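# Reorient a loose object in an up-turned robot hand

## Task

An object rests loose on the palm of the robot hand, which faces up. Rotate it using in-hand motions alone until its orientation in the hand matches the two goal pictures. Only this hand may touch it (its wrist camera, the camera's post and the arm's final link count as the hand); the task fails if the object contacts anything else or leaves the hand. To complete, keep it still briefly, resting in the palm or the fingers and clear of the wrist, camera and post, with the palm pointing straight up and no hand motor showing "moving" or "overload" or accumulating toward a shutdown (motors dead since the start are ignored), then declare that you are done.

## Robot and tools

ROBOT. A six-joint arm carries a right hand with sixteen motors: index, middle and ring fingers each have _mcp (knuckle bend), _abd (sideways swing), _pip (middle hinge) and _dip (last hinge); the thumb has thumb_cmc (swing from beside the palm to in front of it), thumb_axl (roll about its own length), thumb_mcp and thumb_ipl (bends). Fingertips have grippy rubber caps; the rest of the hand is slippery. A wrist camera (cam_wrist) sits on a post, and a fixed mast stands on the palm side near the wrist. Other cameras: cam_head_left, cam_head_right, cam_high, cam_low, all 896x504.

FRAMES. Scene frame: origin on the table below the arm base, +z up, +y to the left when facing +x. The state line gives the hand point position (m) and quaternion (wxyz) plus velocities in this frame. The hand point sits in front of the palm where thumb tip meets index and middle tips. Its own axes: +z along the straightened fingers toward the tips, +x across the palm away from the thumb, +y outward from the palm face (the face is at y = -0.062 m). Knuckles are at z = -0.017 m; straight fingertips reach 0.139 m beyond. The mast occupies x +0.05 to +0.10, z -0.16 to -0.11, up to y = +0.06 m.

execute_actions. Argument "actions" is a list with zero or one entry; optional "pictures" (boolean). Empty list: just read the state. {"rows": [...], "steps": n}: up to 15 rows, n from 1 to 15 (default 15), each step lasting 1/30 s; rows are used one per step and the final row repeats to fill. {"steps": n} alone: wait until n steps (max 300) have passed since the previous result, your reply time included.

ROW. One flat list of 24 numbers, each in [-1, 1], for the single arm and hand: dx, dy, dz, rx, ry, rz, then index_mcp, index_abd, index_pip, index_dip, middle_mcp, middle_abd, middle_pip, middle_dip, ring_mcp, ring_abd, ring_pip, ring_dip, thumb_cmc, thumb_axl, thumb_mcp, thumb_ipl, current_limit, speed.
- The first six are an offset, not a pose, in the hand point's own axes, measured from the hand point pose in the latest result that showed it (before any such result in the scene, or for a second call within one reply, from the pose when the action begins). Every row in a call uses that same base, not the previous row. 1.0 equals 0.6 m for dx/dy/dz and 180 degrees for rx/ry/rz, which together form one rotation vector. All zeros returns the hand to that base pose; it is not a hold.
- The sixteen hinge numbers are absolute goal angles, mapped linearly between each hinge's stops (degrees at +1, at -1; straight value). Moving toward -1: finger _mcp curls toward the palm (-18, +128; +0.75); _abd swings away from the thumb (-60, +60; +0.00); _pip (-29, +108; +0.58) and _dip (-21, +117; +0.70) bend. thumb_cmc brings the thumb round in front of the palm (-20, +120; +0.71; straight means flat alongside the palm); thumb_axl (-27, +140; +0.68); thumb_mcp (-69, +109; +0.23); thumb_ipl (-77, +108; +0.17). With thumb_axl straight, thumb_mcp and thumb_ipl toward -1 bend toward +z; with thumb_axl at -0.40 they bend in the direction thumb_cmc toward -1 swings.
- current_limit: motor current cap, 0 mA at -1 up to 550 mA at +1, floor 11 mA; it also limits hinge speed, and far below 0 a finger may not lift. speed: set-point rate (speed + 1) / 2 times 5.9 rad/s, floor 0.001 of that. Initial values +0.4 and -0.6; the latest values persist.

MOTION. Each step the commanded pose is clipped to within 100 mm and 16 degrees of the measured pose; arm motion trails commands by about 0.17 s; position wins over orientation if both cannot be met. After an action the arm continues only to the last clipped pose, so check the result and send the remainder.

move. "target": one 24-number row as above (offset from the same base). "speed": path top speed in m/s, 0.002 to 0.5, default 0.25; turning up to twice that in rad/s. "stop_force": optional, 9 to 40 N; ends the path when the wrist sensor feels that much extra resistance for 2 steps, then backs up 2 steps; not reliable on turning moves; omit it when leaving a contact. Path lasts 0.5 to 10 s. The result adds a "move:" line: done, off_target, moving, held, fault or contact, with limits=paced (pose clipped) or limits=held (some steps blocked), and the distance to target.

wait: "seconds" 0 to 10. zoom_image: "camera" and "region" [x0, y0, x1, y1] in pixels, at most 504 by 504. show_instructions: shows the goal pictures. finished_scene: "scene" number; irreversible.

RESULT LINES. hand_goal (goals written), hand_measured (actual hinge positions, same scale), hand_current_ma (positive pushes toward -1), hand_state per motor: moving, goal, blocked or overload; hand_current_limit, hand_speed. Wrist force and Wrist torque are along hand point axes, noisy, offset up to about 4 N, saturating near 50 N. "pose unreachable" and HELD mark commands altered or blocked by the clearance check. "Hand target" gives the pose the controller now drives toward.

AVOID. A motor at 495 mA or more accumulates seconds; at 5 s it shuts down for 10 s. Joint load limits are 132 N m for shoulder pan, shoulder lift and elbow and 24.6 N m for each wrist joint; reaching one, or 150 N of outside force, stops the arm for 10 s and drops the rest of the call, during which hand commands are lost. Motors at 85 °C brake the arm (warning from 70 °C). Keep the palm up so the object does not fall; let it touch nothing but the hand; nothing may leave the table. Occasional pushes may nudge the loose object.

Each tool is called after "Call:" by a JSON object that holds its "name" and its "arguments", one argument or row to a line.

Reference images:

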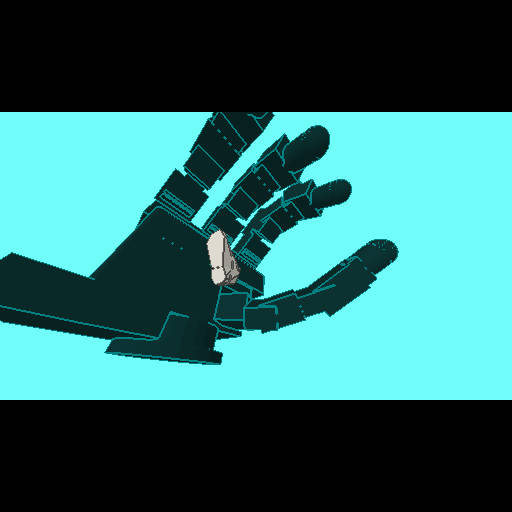

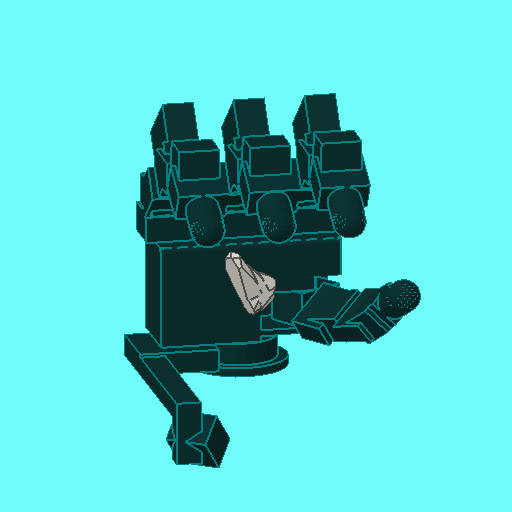

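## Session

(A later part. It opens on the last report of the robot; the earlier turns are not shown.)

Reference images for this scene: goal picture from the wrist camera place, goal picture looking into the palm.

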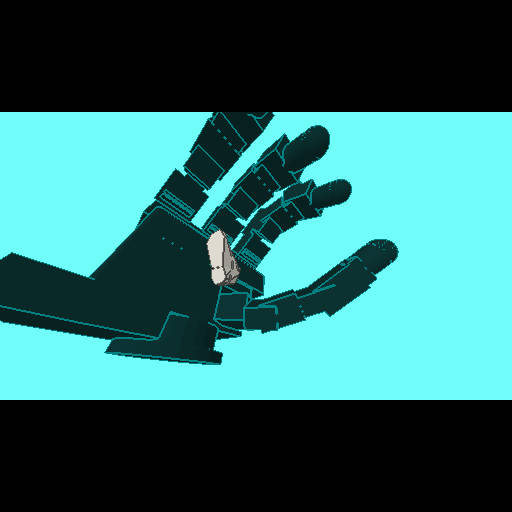

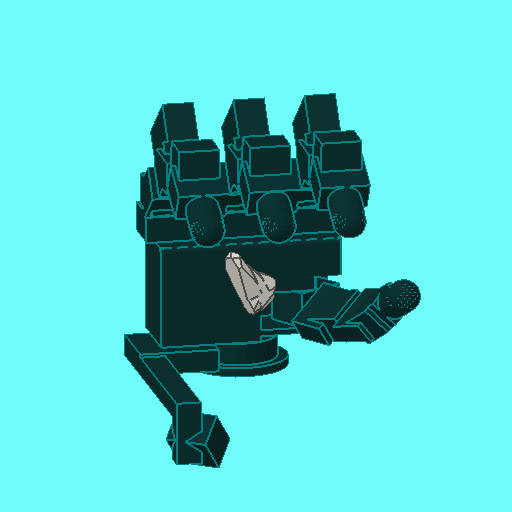

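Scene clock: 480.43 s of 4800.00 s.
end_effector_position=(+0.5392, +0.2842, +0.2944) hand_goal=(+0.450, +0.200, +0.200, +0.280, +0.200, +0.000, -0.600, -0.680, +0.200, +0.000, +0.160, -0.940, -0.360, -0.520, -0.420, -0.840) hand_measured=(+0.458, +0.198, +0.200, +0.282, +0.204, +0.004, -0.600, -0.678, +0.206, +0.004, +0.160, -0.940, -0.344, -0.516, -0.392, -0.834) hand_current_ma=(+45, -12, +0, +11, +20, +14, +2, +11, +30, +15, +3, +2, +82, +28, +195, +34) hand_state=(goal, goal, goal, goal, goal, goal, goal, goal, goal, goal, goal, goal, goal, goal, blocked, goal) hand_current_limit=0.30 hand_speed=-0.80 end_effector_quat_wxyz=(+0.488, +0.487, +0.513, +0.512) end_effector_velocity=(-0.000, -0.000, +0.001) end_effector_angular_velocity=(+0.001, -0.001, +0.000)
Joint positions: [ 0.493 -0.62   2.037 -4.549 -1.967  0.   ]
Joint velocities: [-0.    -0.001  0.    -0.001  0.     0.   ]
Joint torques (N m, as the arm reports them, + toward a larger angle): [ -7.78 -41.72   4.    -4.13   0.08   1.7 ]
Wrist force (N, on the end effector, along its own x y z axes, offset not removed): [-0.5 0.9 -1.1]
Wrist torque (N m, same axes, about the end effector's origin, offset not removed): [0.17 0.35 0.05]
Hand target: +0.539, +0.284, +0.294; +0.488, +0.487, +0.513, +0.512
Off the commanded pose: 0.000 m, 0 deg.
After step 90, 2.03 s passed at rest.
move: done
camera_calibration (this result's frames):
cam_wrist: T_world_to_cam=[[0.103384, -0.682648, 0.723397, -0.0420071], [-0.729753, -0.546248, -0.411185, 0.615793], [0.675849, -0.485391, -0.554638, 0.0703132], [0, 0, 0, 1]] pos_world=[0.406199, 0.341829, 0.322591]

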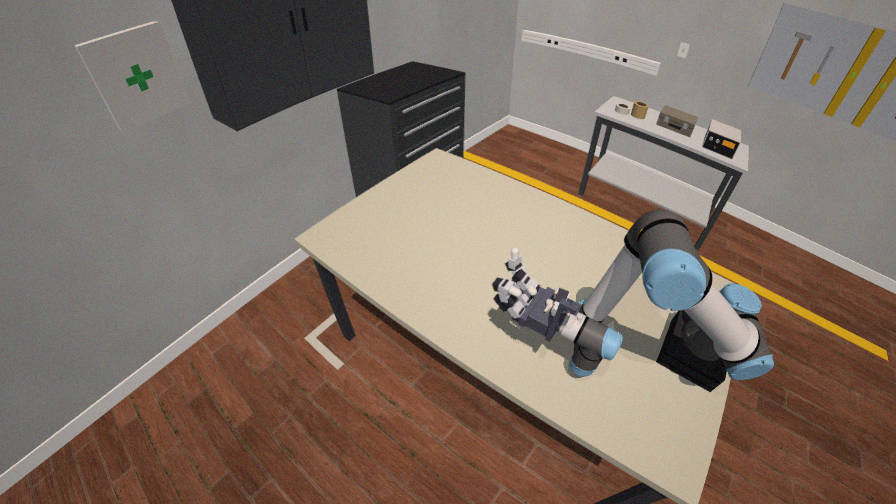

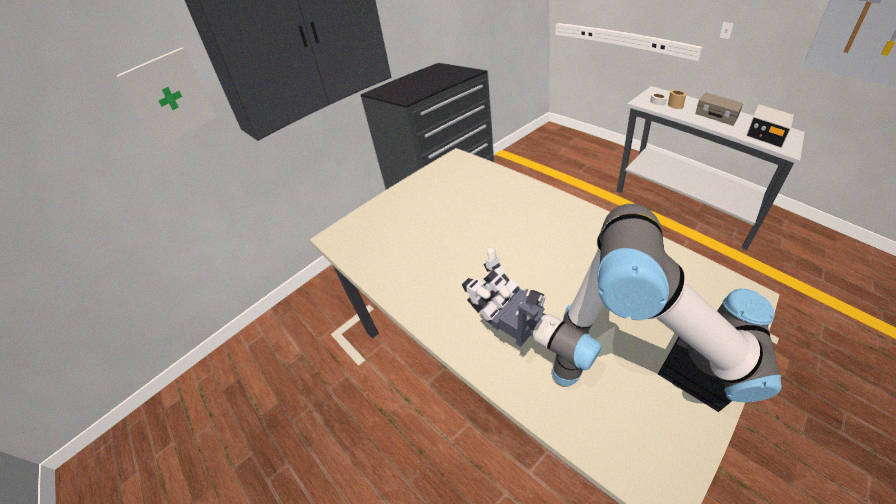

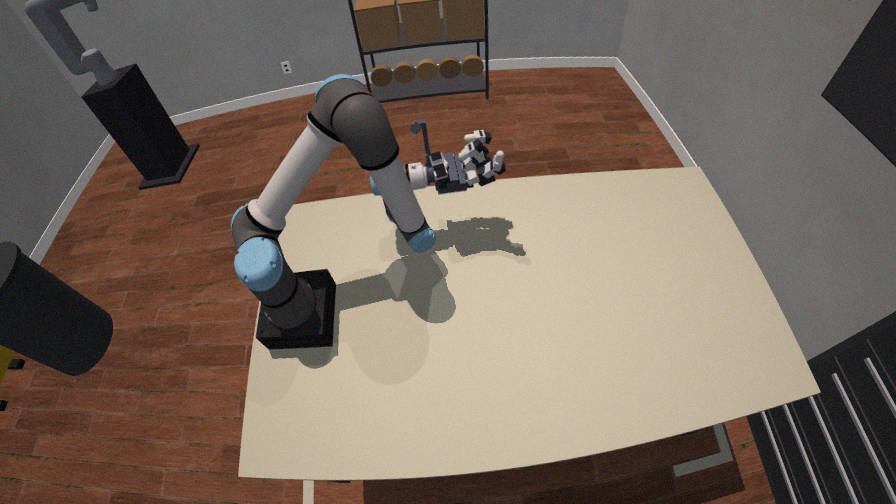

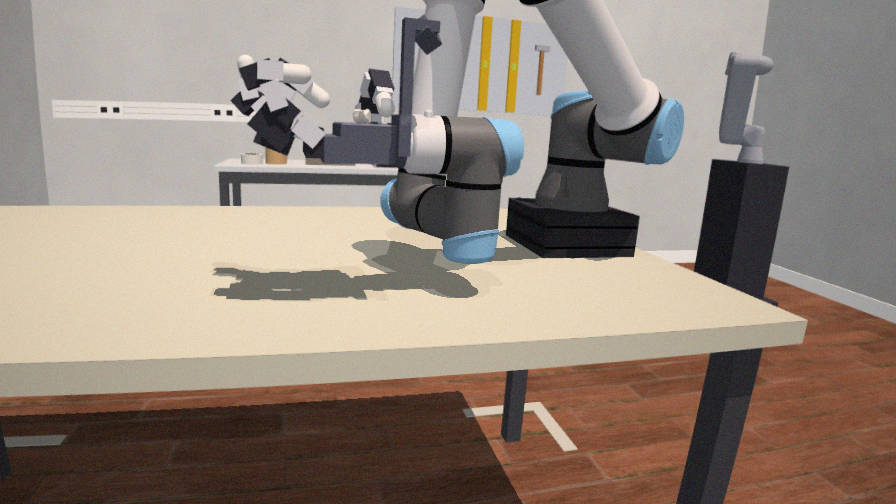

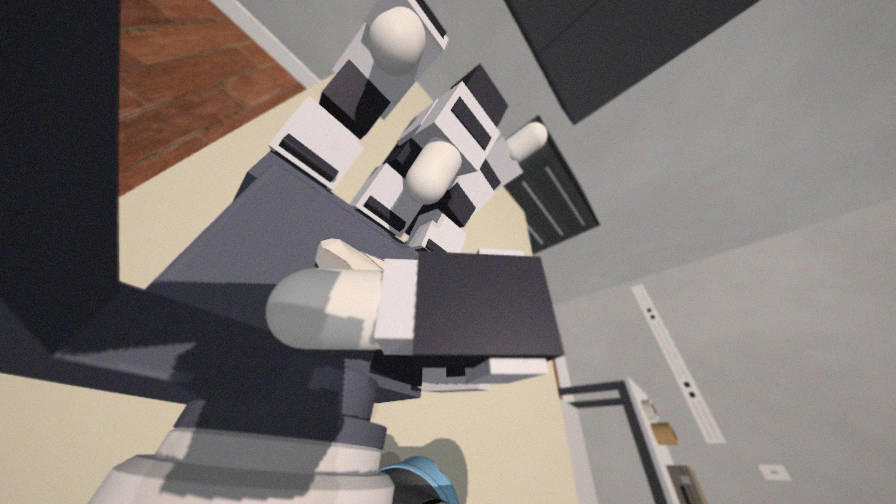

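Call:
{"name": "move", "arguments": {
  "target": [0,0,0,0,0,0,0.45,0.2,0.2,0.28,0.2,0.0,-0.6,-0.68,0.2,0.0,0.16,-0.94,-0.42,-0.44,-0.40,-0.85,0.3,-0.85]
}}

Call:
{"name": "move", "arguments": {
  "target": [0,0,0,0,0,0,0.45,0.2,0.2,0.28,0.2,0.0,-0.6,-0.68,0.2,0.0,0.16,-0.94,-0.42,-0.27,-0.40,-0.85,0.3,-0.88]
}}

Call:
{"name": "zoom_image", "arguments": {
  "camera": "cam_low",
  "region": [270,50,420,170]
}}

Scene clock: 485.53 s of 4800.00 s.
end_effector_position=(+0.5392, +0.2842, +0.2944) hand_goal=(+0.450, +0.200, +0.200, +0.280, +0.200, +0.000, -0.600, -0.680, +0.200, +0.000, +0.160, -0.940, -0.420, -0.440, -0.400, -0.850) hand_measured=(+0.458, +0.198, +0.200, +0.282, +0.204, +0.004, -0.600, -0.678, +0.206, +0.004, +0.160, -0.940, -0.422, -0.442, -0.402, -0.848) hand_current_ma=(+45, -12, +0, +11, +20, +14, +2, +11, +30, +15, +3, +2, -6, -15, -13, +8) hand_state=(goal, goal, goal, goal, goal, goal, goal, goal, goal, goal, goal, goal, goal, goal, goal, goal) hand_current_limit=0.30 hand_speed=-0.85 end_effector_quat_wxyz=(+0.488, +0.487, +0.513, +0.512) end_effector_velocity=(+0.000, +0.000, +0.000) end_effector_angular_velocity=(+0.001, -0.001, +0.000)
Joint positions: [ 0.493 -0.62   2.037 -4.549 -1.967  0.   ]
Joint velocities: [ 0.    -0.    -0.002  0.     0.     0.   ]
Joint torques (N m, as the arm reports them, + toward a larger angle): [ -7.82 -41.77   4.6   -4.1    0.04   1.77]
Wrist force (N, on the end effector, along its own x y z axes, offset not removed): [-0.3 0.7 3.4]
Wrist torque (N m, same axes, about the end effector's origin, offset not removed): [-0.16 0.31 0.22]
Hand target: +0.539, +0.284, +0.294; +0.488, +0.487, +0.513, +0.512
Off the commanded pose: 0.000 m, 0 deg.
After step 90, 1.40 s passed at rest.
move: done
camera_calibration (this result's frames):
cam_wrist: T_world_to_cam=[[0.103385, -0.682648, 0.723397, -0.0420071], [-0.729754, -0.546248, -0.411185, 0.615793], [0.675849, -0.485391, -0.554638, 0.0703132], [0, 0, 0, 1]] pos_world=[0.406199, 0.341829, 0.322591]

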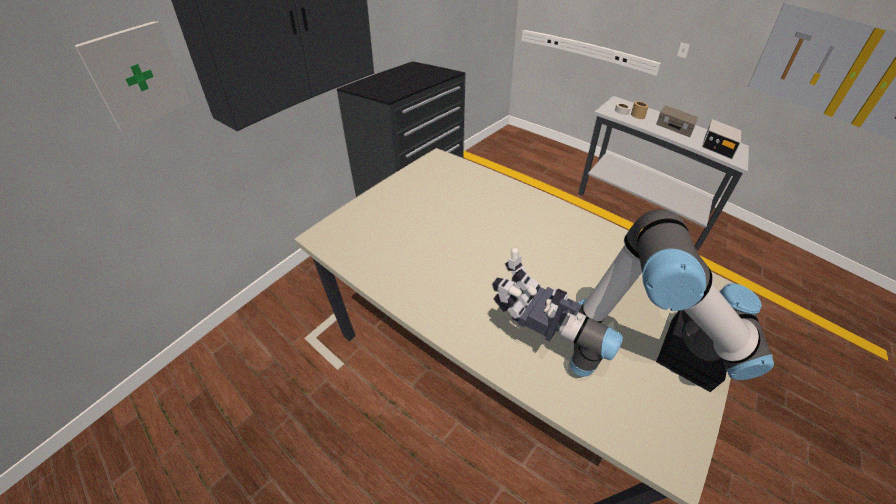

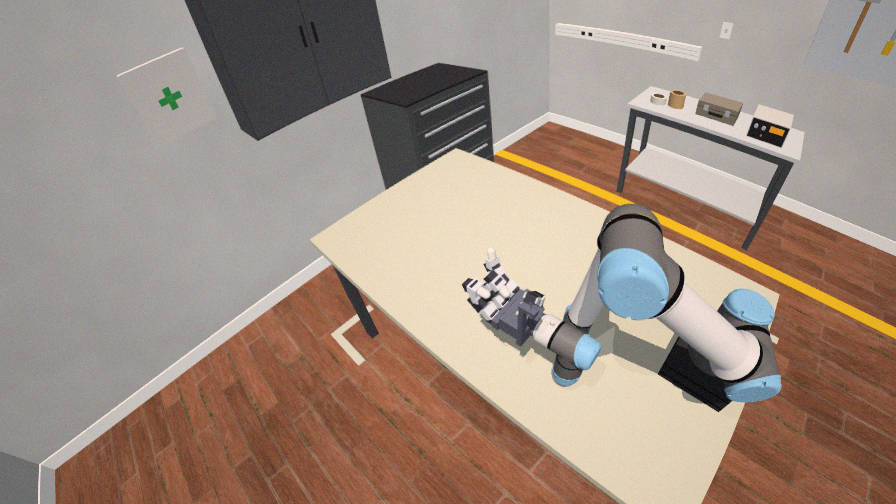

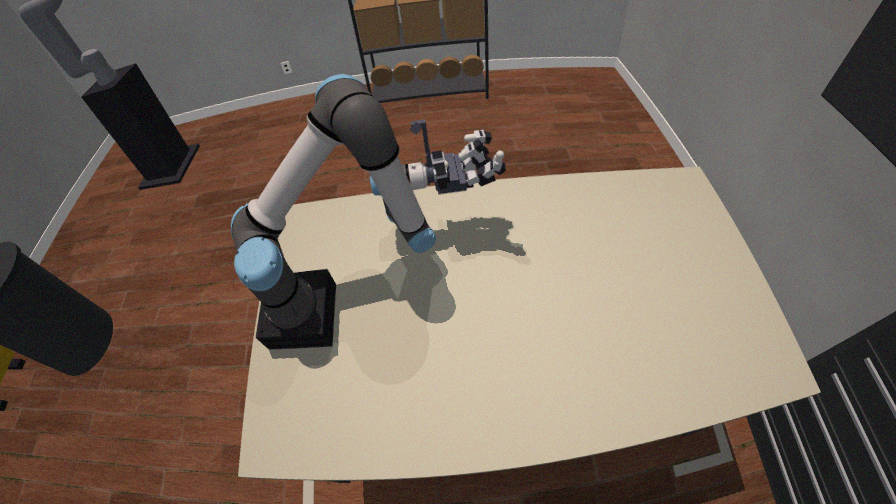

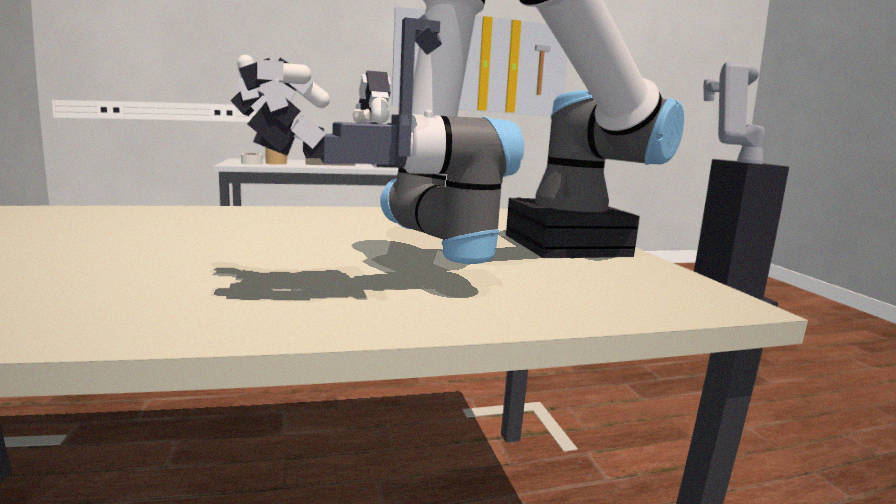

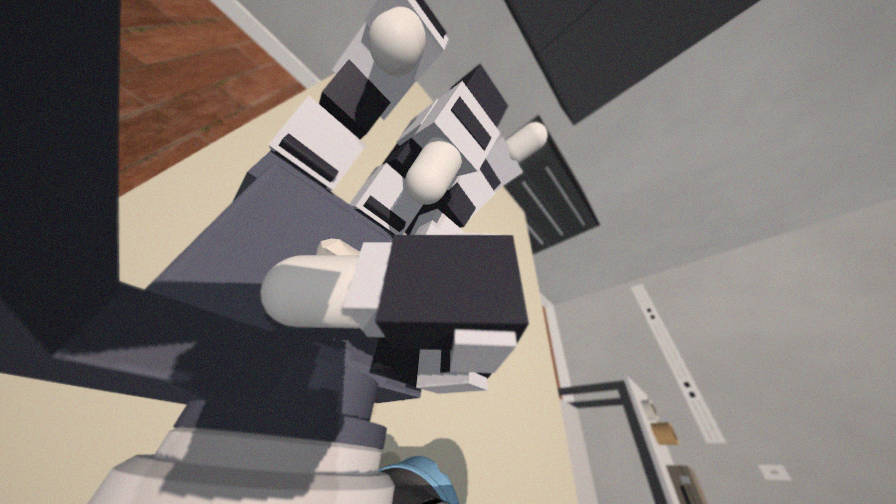

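Scene clock: 486.47 s of 4800.00 s.
end_effector_position=(+0.5392, +0.2842, +0.2944) hand_goal=(+0.450, +0.200, +0.200, +0.280, +0.200, +0.000, -0.600, -0.680, +0.200, +0.000, +0.160, -0.940, -0.420, -0.270, -0.400, -0.850) hand_measured=(+0.458, +0.198, +0.200, +0.282, +0.204, +0.004, -0.600, -0.678, +0.206, +0.004, +0.160, -0.940, -0.422, -0.272, -0.402, -0.848) hand_current_ma=(+45, -12, +0, +11, +20, +14, +2, +11, +30, +15, +3, +2, -6, -14, -13, +8) hand_state=(goal, goal, goal, goal, goal, goal, goal, goal, goal, goal, goal, goal, goal, goal, goal, goal) hand_current_limit=0.30 hand_speed=-0.88 end_effector_quat_wxyz=(+0.488, +0.487, +0.513, +0.512) end_effector_velocity=(+0.001, +0.000, +0.000) end_effector_angular_velocity=(-0.000, +0.000, -0.000)
Joint positions: [ 0.493 -0.62   2.037 -4.549 -1.967  0.   ]
Joint velocities: [-0.    -0.    -0.001  0.002 -0.     0.   ]
Joint torques (N m, as the arm reports them, + toward a larger angle): [ -7.55 -41.4    5.    -4.09   0.05   1.81]
Wrist force (N, on the end effector, along its own x y z axes, offset not removed): [-2.5 -2.1 -1.3]
Wrist torque (N m, same axes, about the end effector's origin, offset not removed): [-0.09 0.57 -0.14]
Hand target: +0.539, +0.284, +0.294; +0.488, +0.487, +0.513, +0.512
Off the commanded pose: 0.000 m, 0 deg.
move: done
camera_calibration (this result's frames):
cam_wrist: T_world_to_cam=[[0.103384, -0.682648, 0.723397, -0.042007], [-0.729753, -0.546248, -0.411185, 0.615793], [0.675849, -0.485391, -0.554638, 0.0703132], [0, 0, 0, 1]] pos_world=[0.406199, 0.341829, 0.322591]

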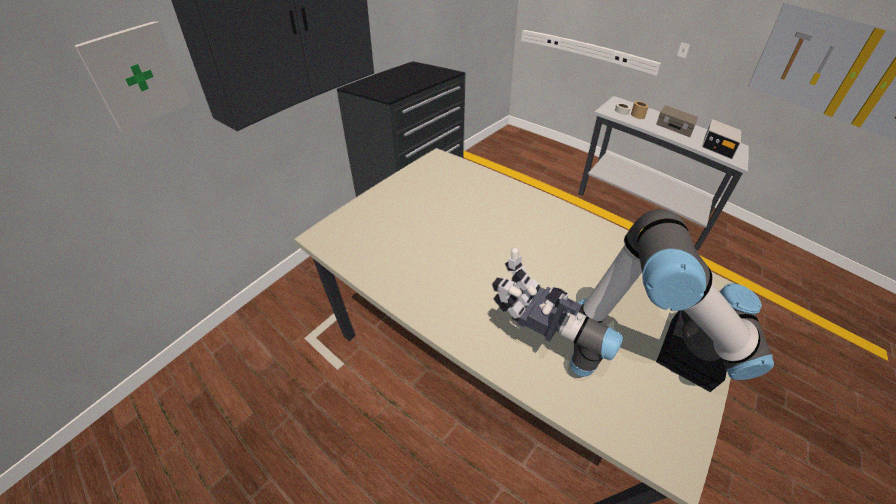

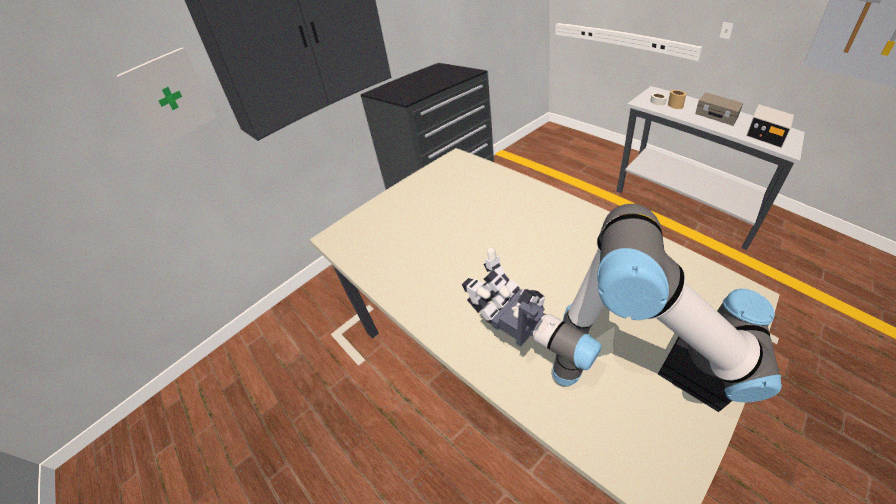

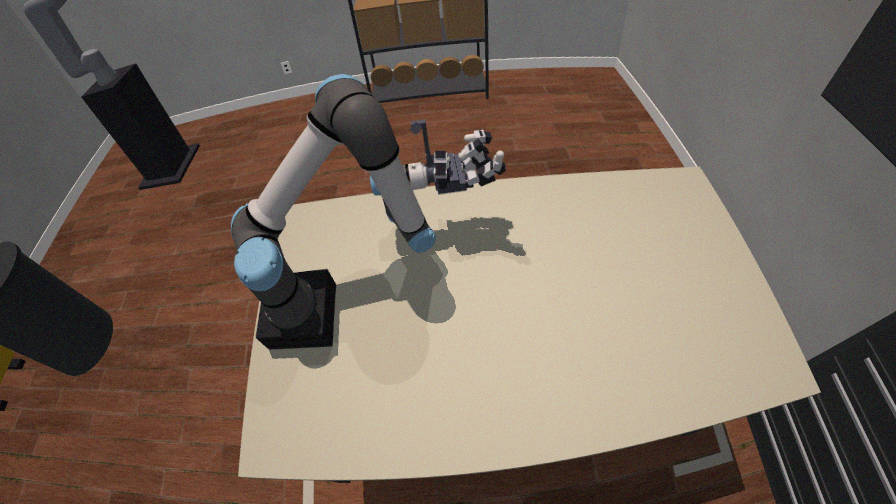

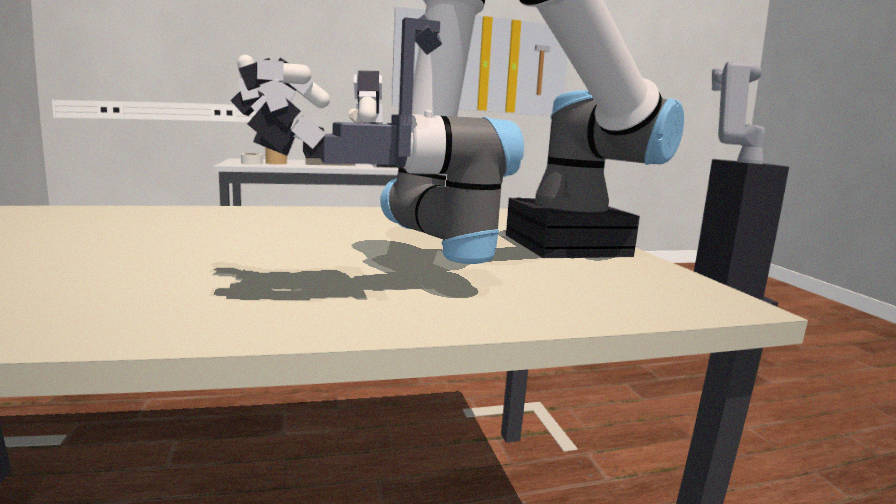

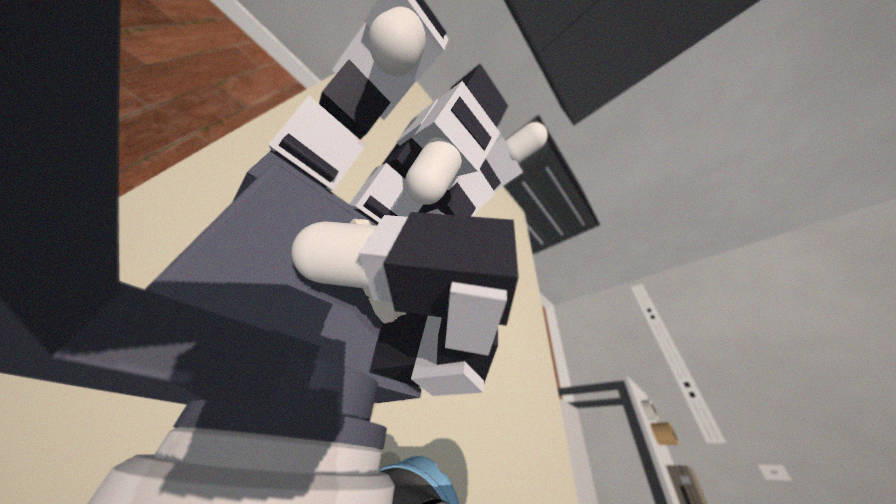

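Region (270, 50, 420, 170) of cam_low's 896x504 image, scaled by 3.360, with more detail than that image has; it fills the top 403 rows of this view, and the rest is white.

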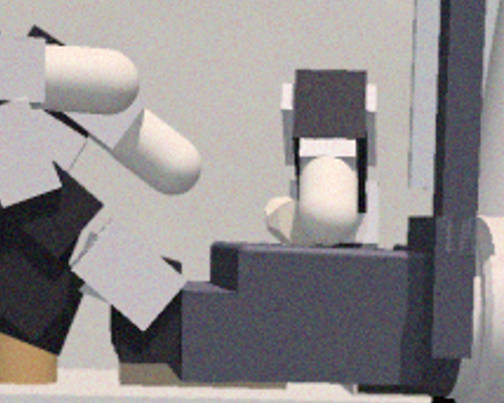

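Call:
{"name": "move", "arguments": {
  "target": [0,0,0,0,0,0,0.45,0.2,0.2,0.28,0.2,0.0,-0.6,-0.68,0.2,0.0,0.16,-0.94,-0.42,-0.17,-0.39,-0.85,0.3,-0.88]
}}

Call:
{"name": "move", "arguments": {
  "target": [0,0,0,0,0,0,0.45,0.2,0.2,0.28,0.2,0.0,-0.6,-0.68,0.2,0.0,0.16,-0.94,-0.42,-0.3,0.1,-0.3,0.3,-0.7]
}}

Scene clock: 489.67 s of 4800.00 s.
end_effector_position=(+0.5392, +0.2842, +0.2944) hand_goal=(+0.450, +0.200, +0.200, +0.280, +0.200, +0.000, -0.600, -0.680, +0.200, +0.000, +0.160, -0.940, -0.420, -0.170, -0.390, -0.850) hand_measured=(+0.458, +0.198, +0.200, +0.282, +0.204, +0.004, -0.600, -0.678, +0.206, +0.004, +0.160, -0.940, -0.422, -0.172, -0.400, -0.848) hand_current_ma=(+45, -12, +0, +11, +20, +14, +2, +11, +30, +15, +3, +2, -6, -14, -64, +8) hand_state=(goal, goal, goal, goal, goal, goal, goal, goal, goal, goal, goal, goal, goal, goal, goal, goal) hand_current_limit=0.30 hand_speed=-0.88 end_effector_quat_wxyz=(+0.488, +0.487, +0.513, +0.512) end_effector_velocity=(-0.000, +0.000, -0.001) end_effector_angular_velocity=(-0.001, +0.002, +0.000)
Joint positions: [ 0.493 -0.62   2.037 -4.549 -1.967  0.   ]
Joint velocities: [ 0.     0.001  0.001 -0.    -0.    -0.   ]
Joint torques (N m, as the arm reports them, + toward a larger angle): [ -7.29 -41.51   4.57  -4.18   0.06   1.71]
Wrist force (N, on the end effector, along its own x y z axes, offset not removed): [-0.1 2.3 -1.7]
Wrist torque (N m, same axes, about the end effector's origin, offset not removed): [0.31 0.25 0.17]
Hand target: +0.539, +0.284, +0.294; +0.488, +0.487, +0.513, +0.512
Off the commanded pose: 0.000 m, 0 deg.
move: done
camera_calibration (this result's frames):
cam_wrist: T_world_to_cam=[[0.103384, -0.682648, 0.723397, -0.0420071], [-0.729754, -0.546248, -0.411185, 0.615793], [0.675849, -0.485392, -0.554638, 0.0703132], [0, 0, 0, 1]] pos_world=[0.406199, 0.341829, 0.322591]

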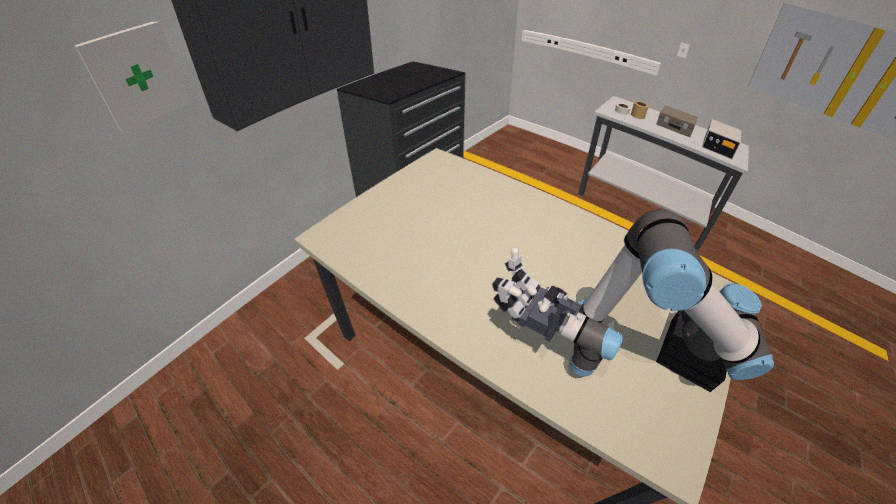

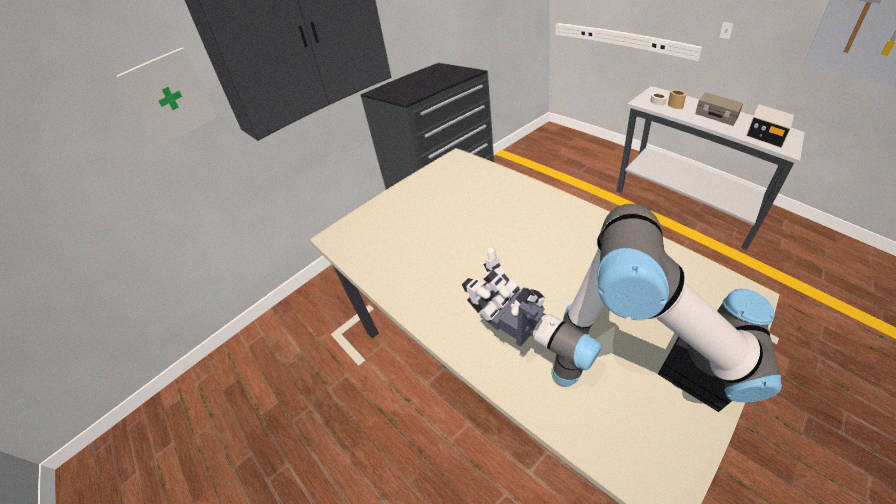

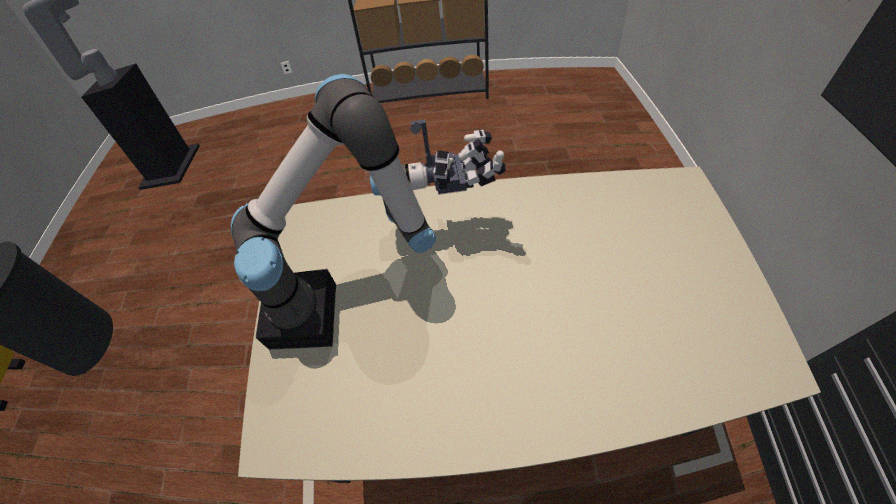

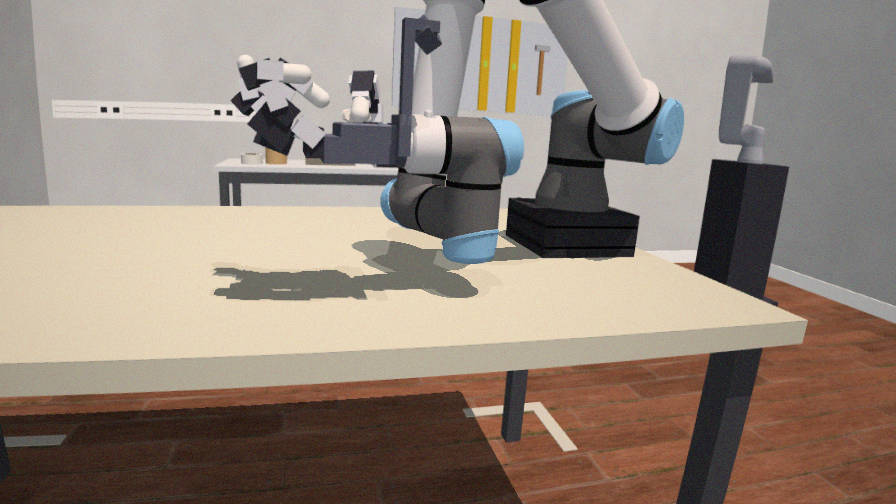

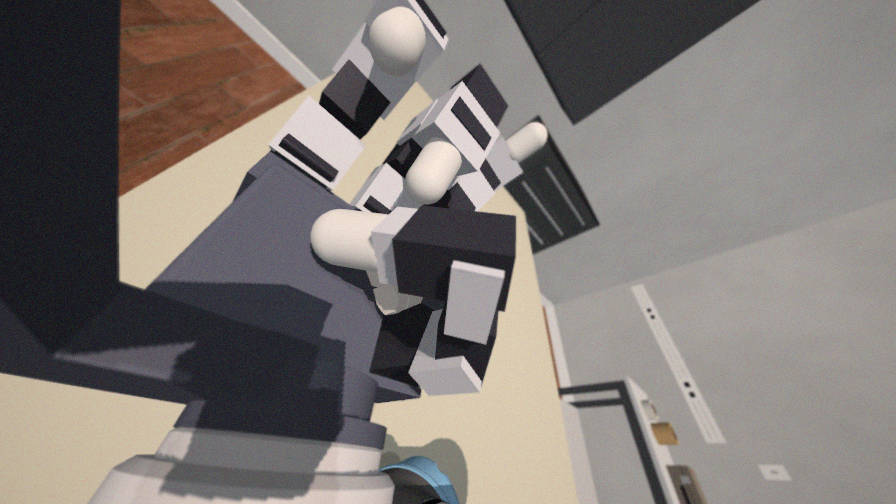

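Scene clock: 490.93 s of 4800.00 s.
end_effector_position=(+0.5392, +0.2842, +0.2944) hand_goal=(+0.450, +0.200, +0.200, +0.280, +0.200, +0.000, -0.600, -0.680, +0.200, +0.000, +0.160, -0.940, -0.420, -0.300, +0.100, -0.300) hand_measured=(+0.458, +0.198, +0.200, +0.282, +0.204, +0.004, -0.600, -0.678, +0.206, +0.004, +0.160, -0.940, -0.422, -0.298, +0.096, -0.304) hand_current_ma=(+45, -12, +0, +11, +20, +14, +2, +11, +30, +15, +3, +2, -7, +15, -30, -33) hand_state=(goal, goal, goal, goal, goal, goal, goal, goal, goal, goal, goal, goal, goal, goal, goal, goal) hand_current_limit=0.30 hand_speed=-0.70 end_effector_quat_wxyz=(+0.488, +0.487, +0.513, +0.512) end_effector_velocity=(-0.000, -0.000, -0.000) end_effector_angular_velocity=(+0.000, -0.000, +0.000)
Joint positions: [ 0.493 -0.62   2.037 -4.549 -1.967  0.   ]
Joint velocities: [-0.     0.     0.001 -0.001  0.     0.   ]
Joint torques (N m, as the arm reports them, + toward a larger angle): [ -7.96 -41.4    4.5   -4.11  -0.07   1.66]
Wrist force (N, on the end effector, along its own x y z axes, offset not removed): [-0.2 1.7 -0.3]
Wrist torque (N m, same axes, about the end effector's origin, offset not removed): [0.31 0.30 0.24]
Hand target: +0.539, +0.284, +0.294; +0.488, +0.487, +0.513, +0.512
Off the commanded pose: 0.000 m, 0 deg.
move: done
camera_calibration (this result's frames):
cam_wrist: T_world_to_cam=[[0.103385, -0.682648, 0.723397, -0.0420071], [-0.729753, -0.546248, -0.411185, 0.615793], [0.675849, -0.485391, -0.554638, 0.0703132], [0, 0, 0, 1]] pos_world=[0.406199, 0.341829, 0.322591]

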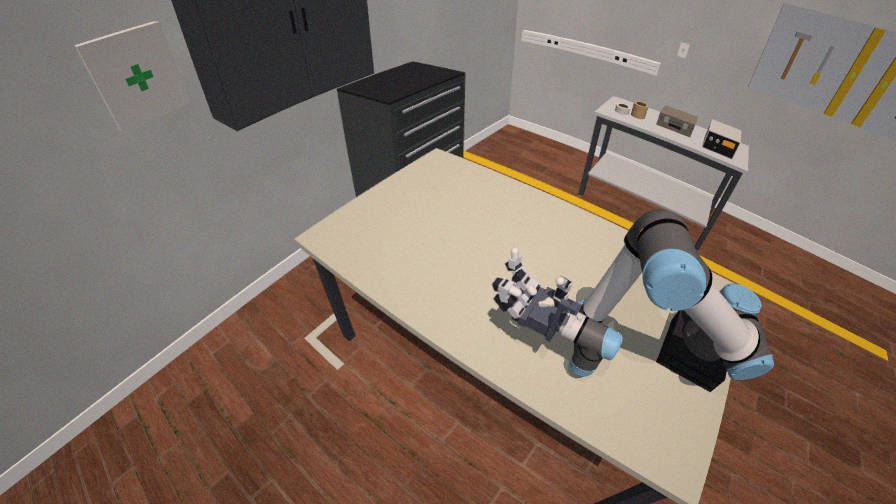

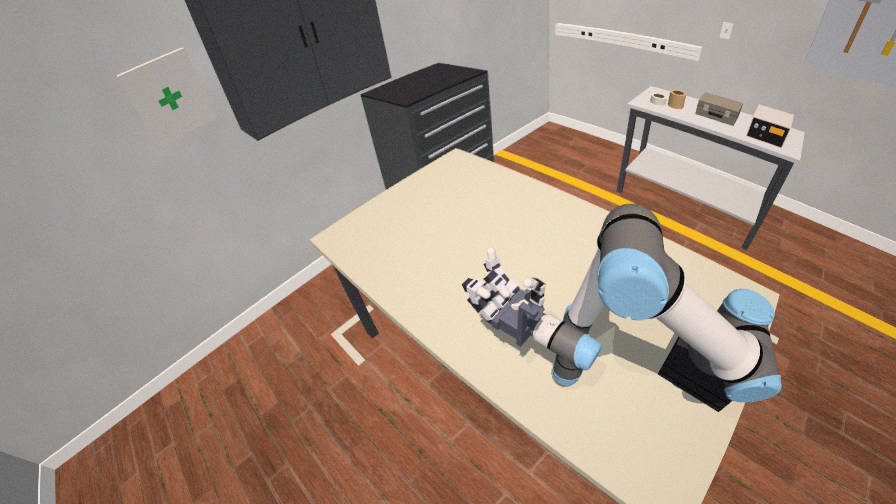

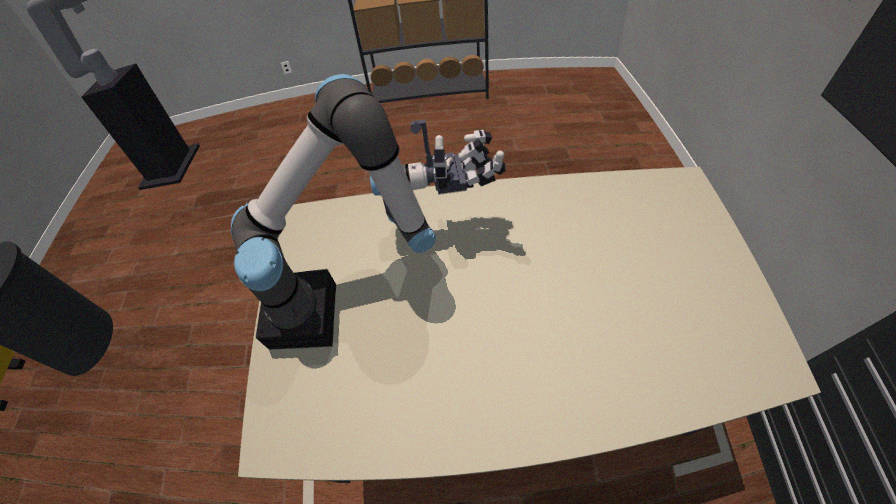

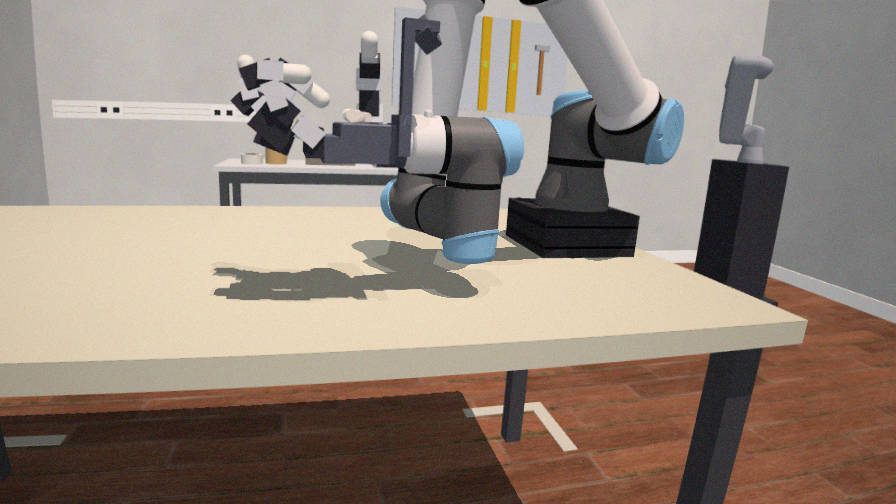

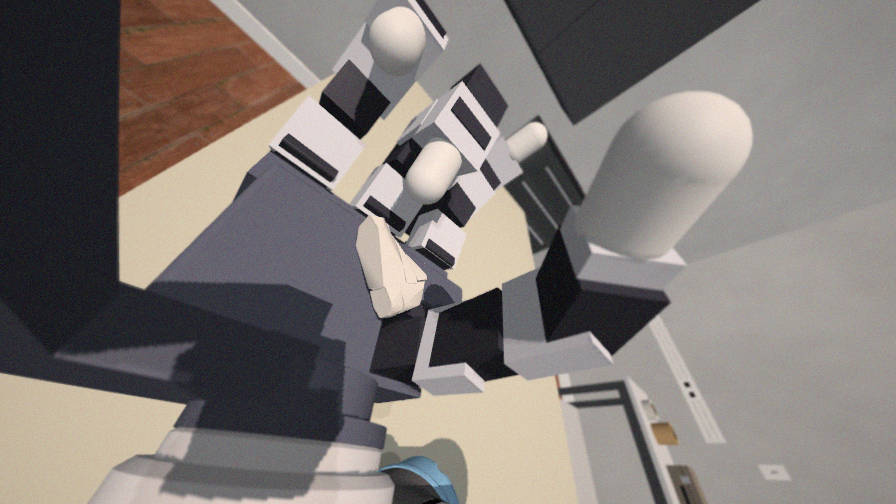

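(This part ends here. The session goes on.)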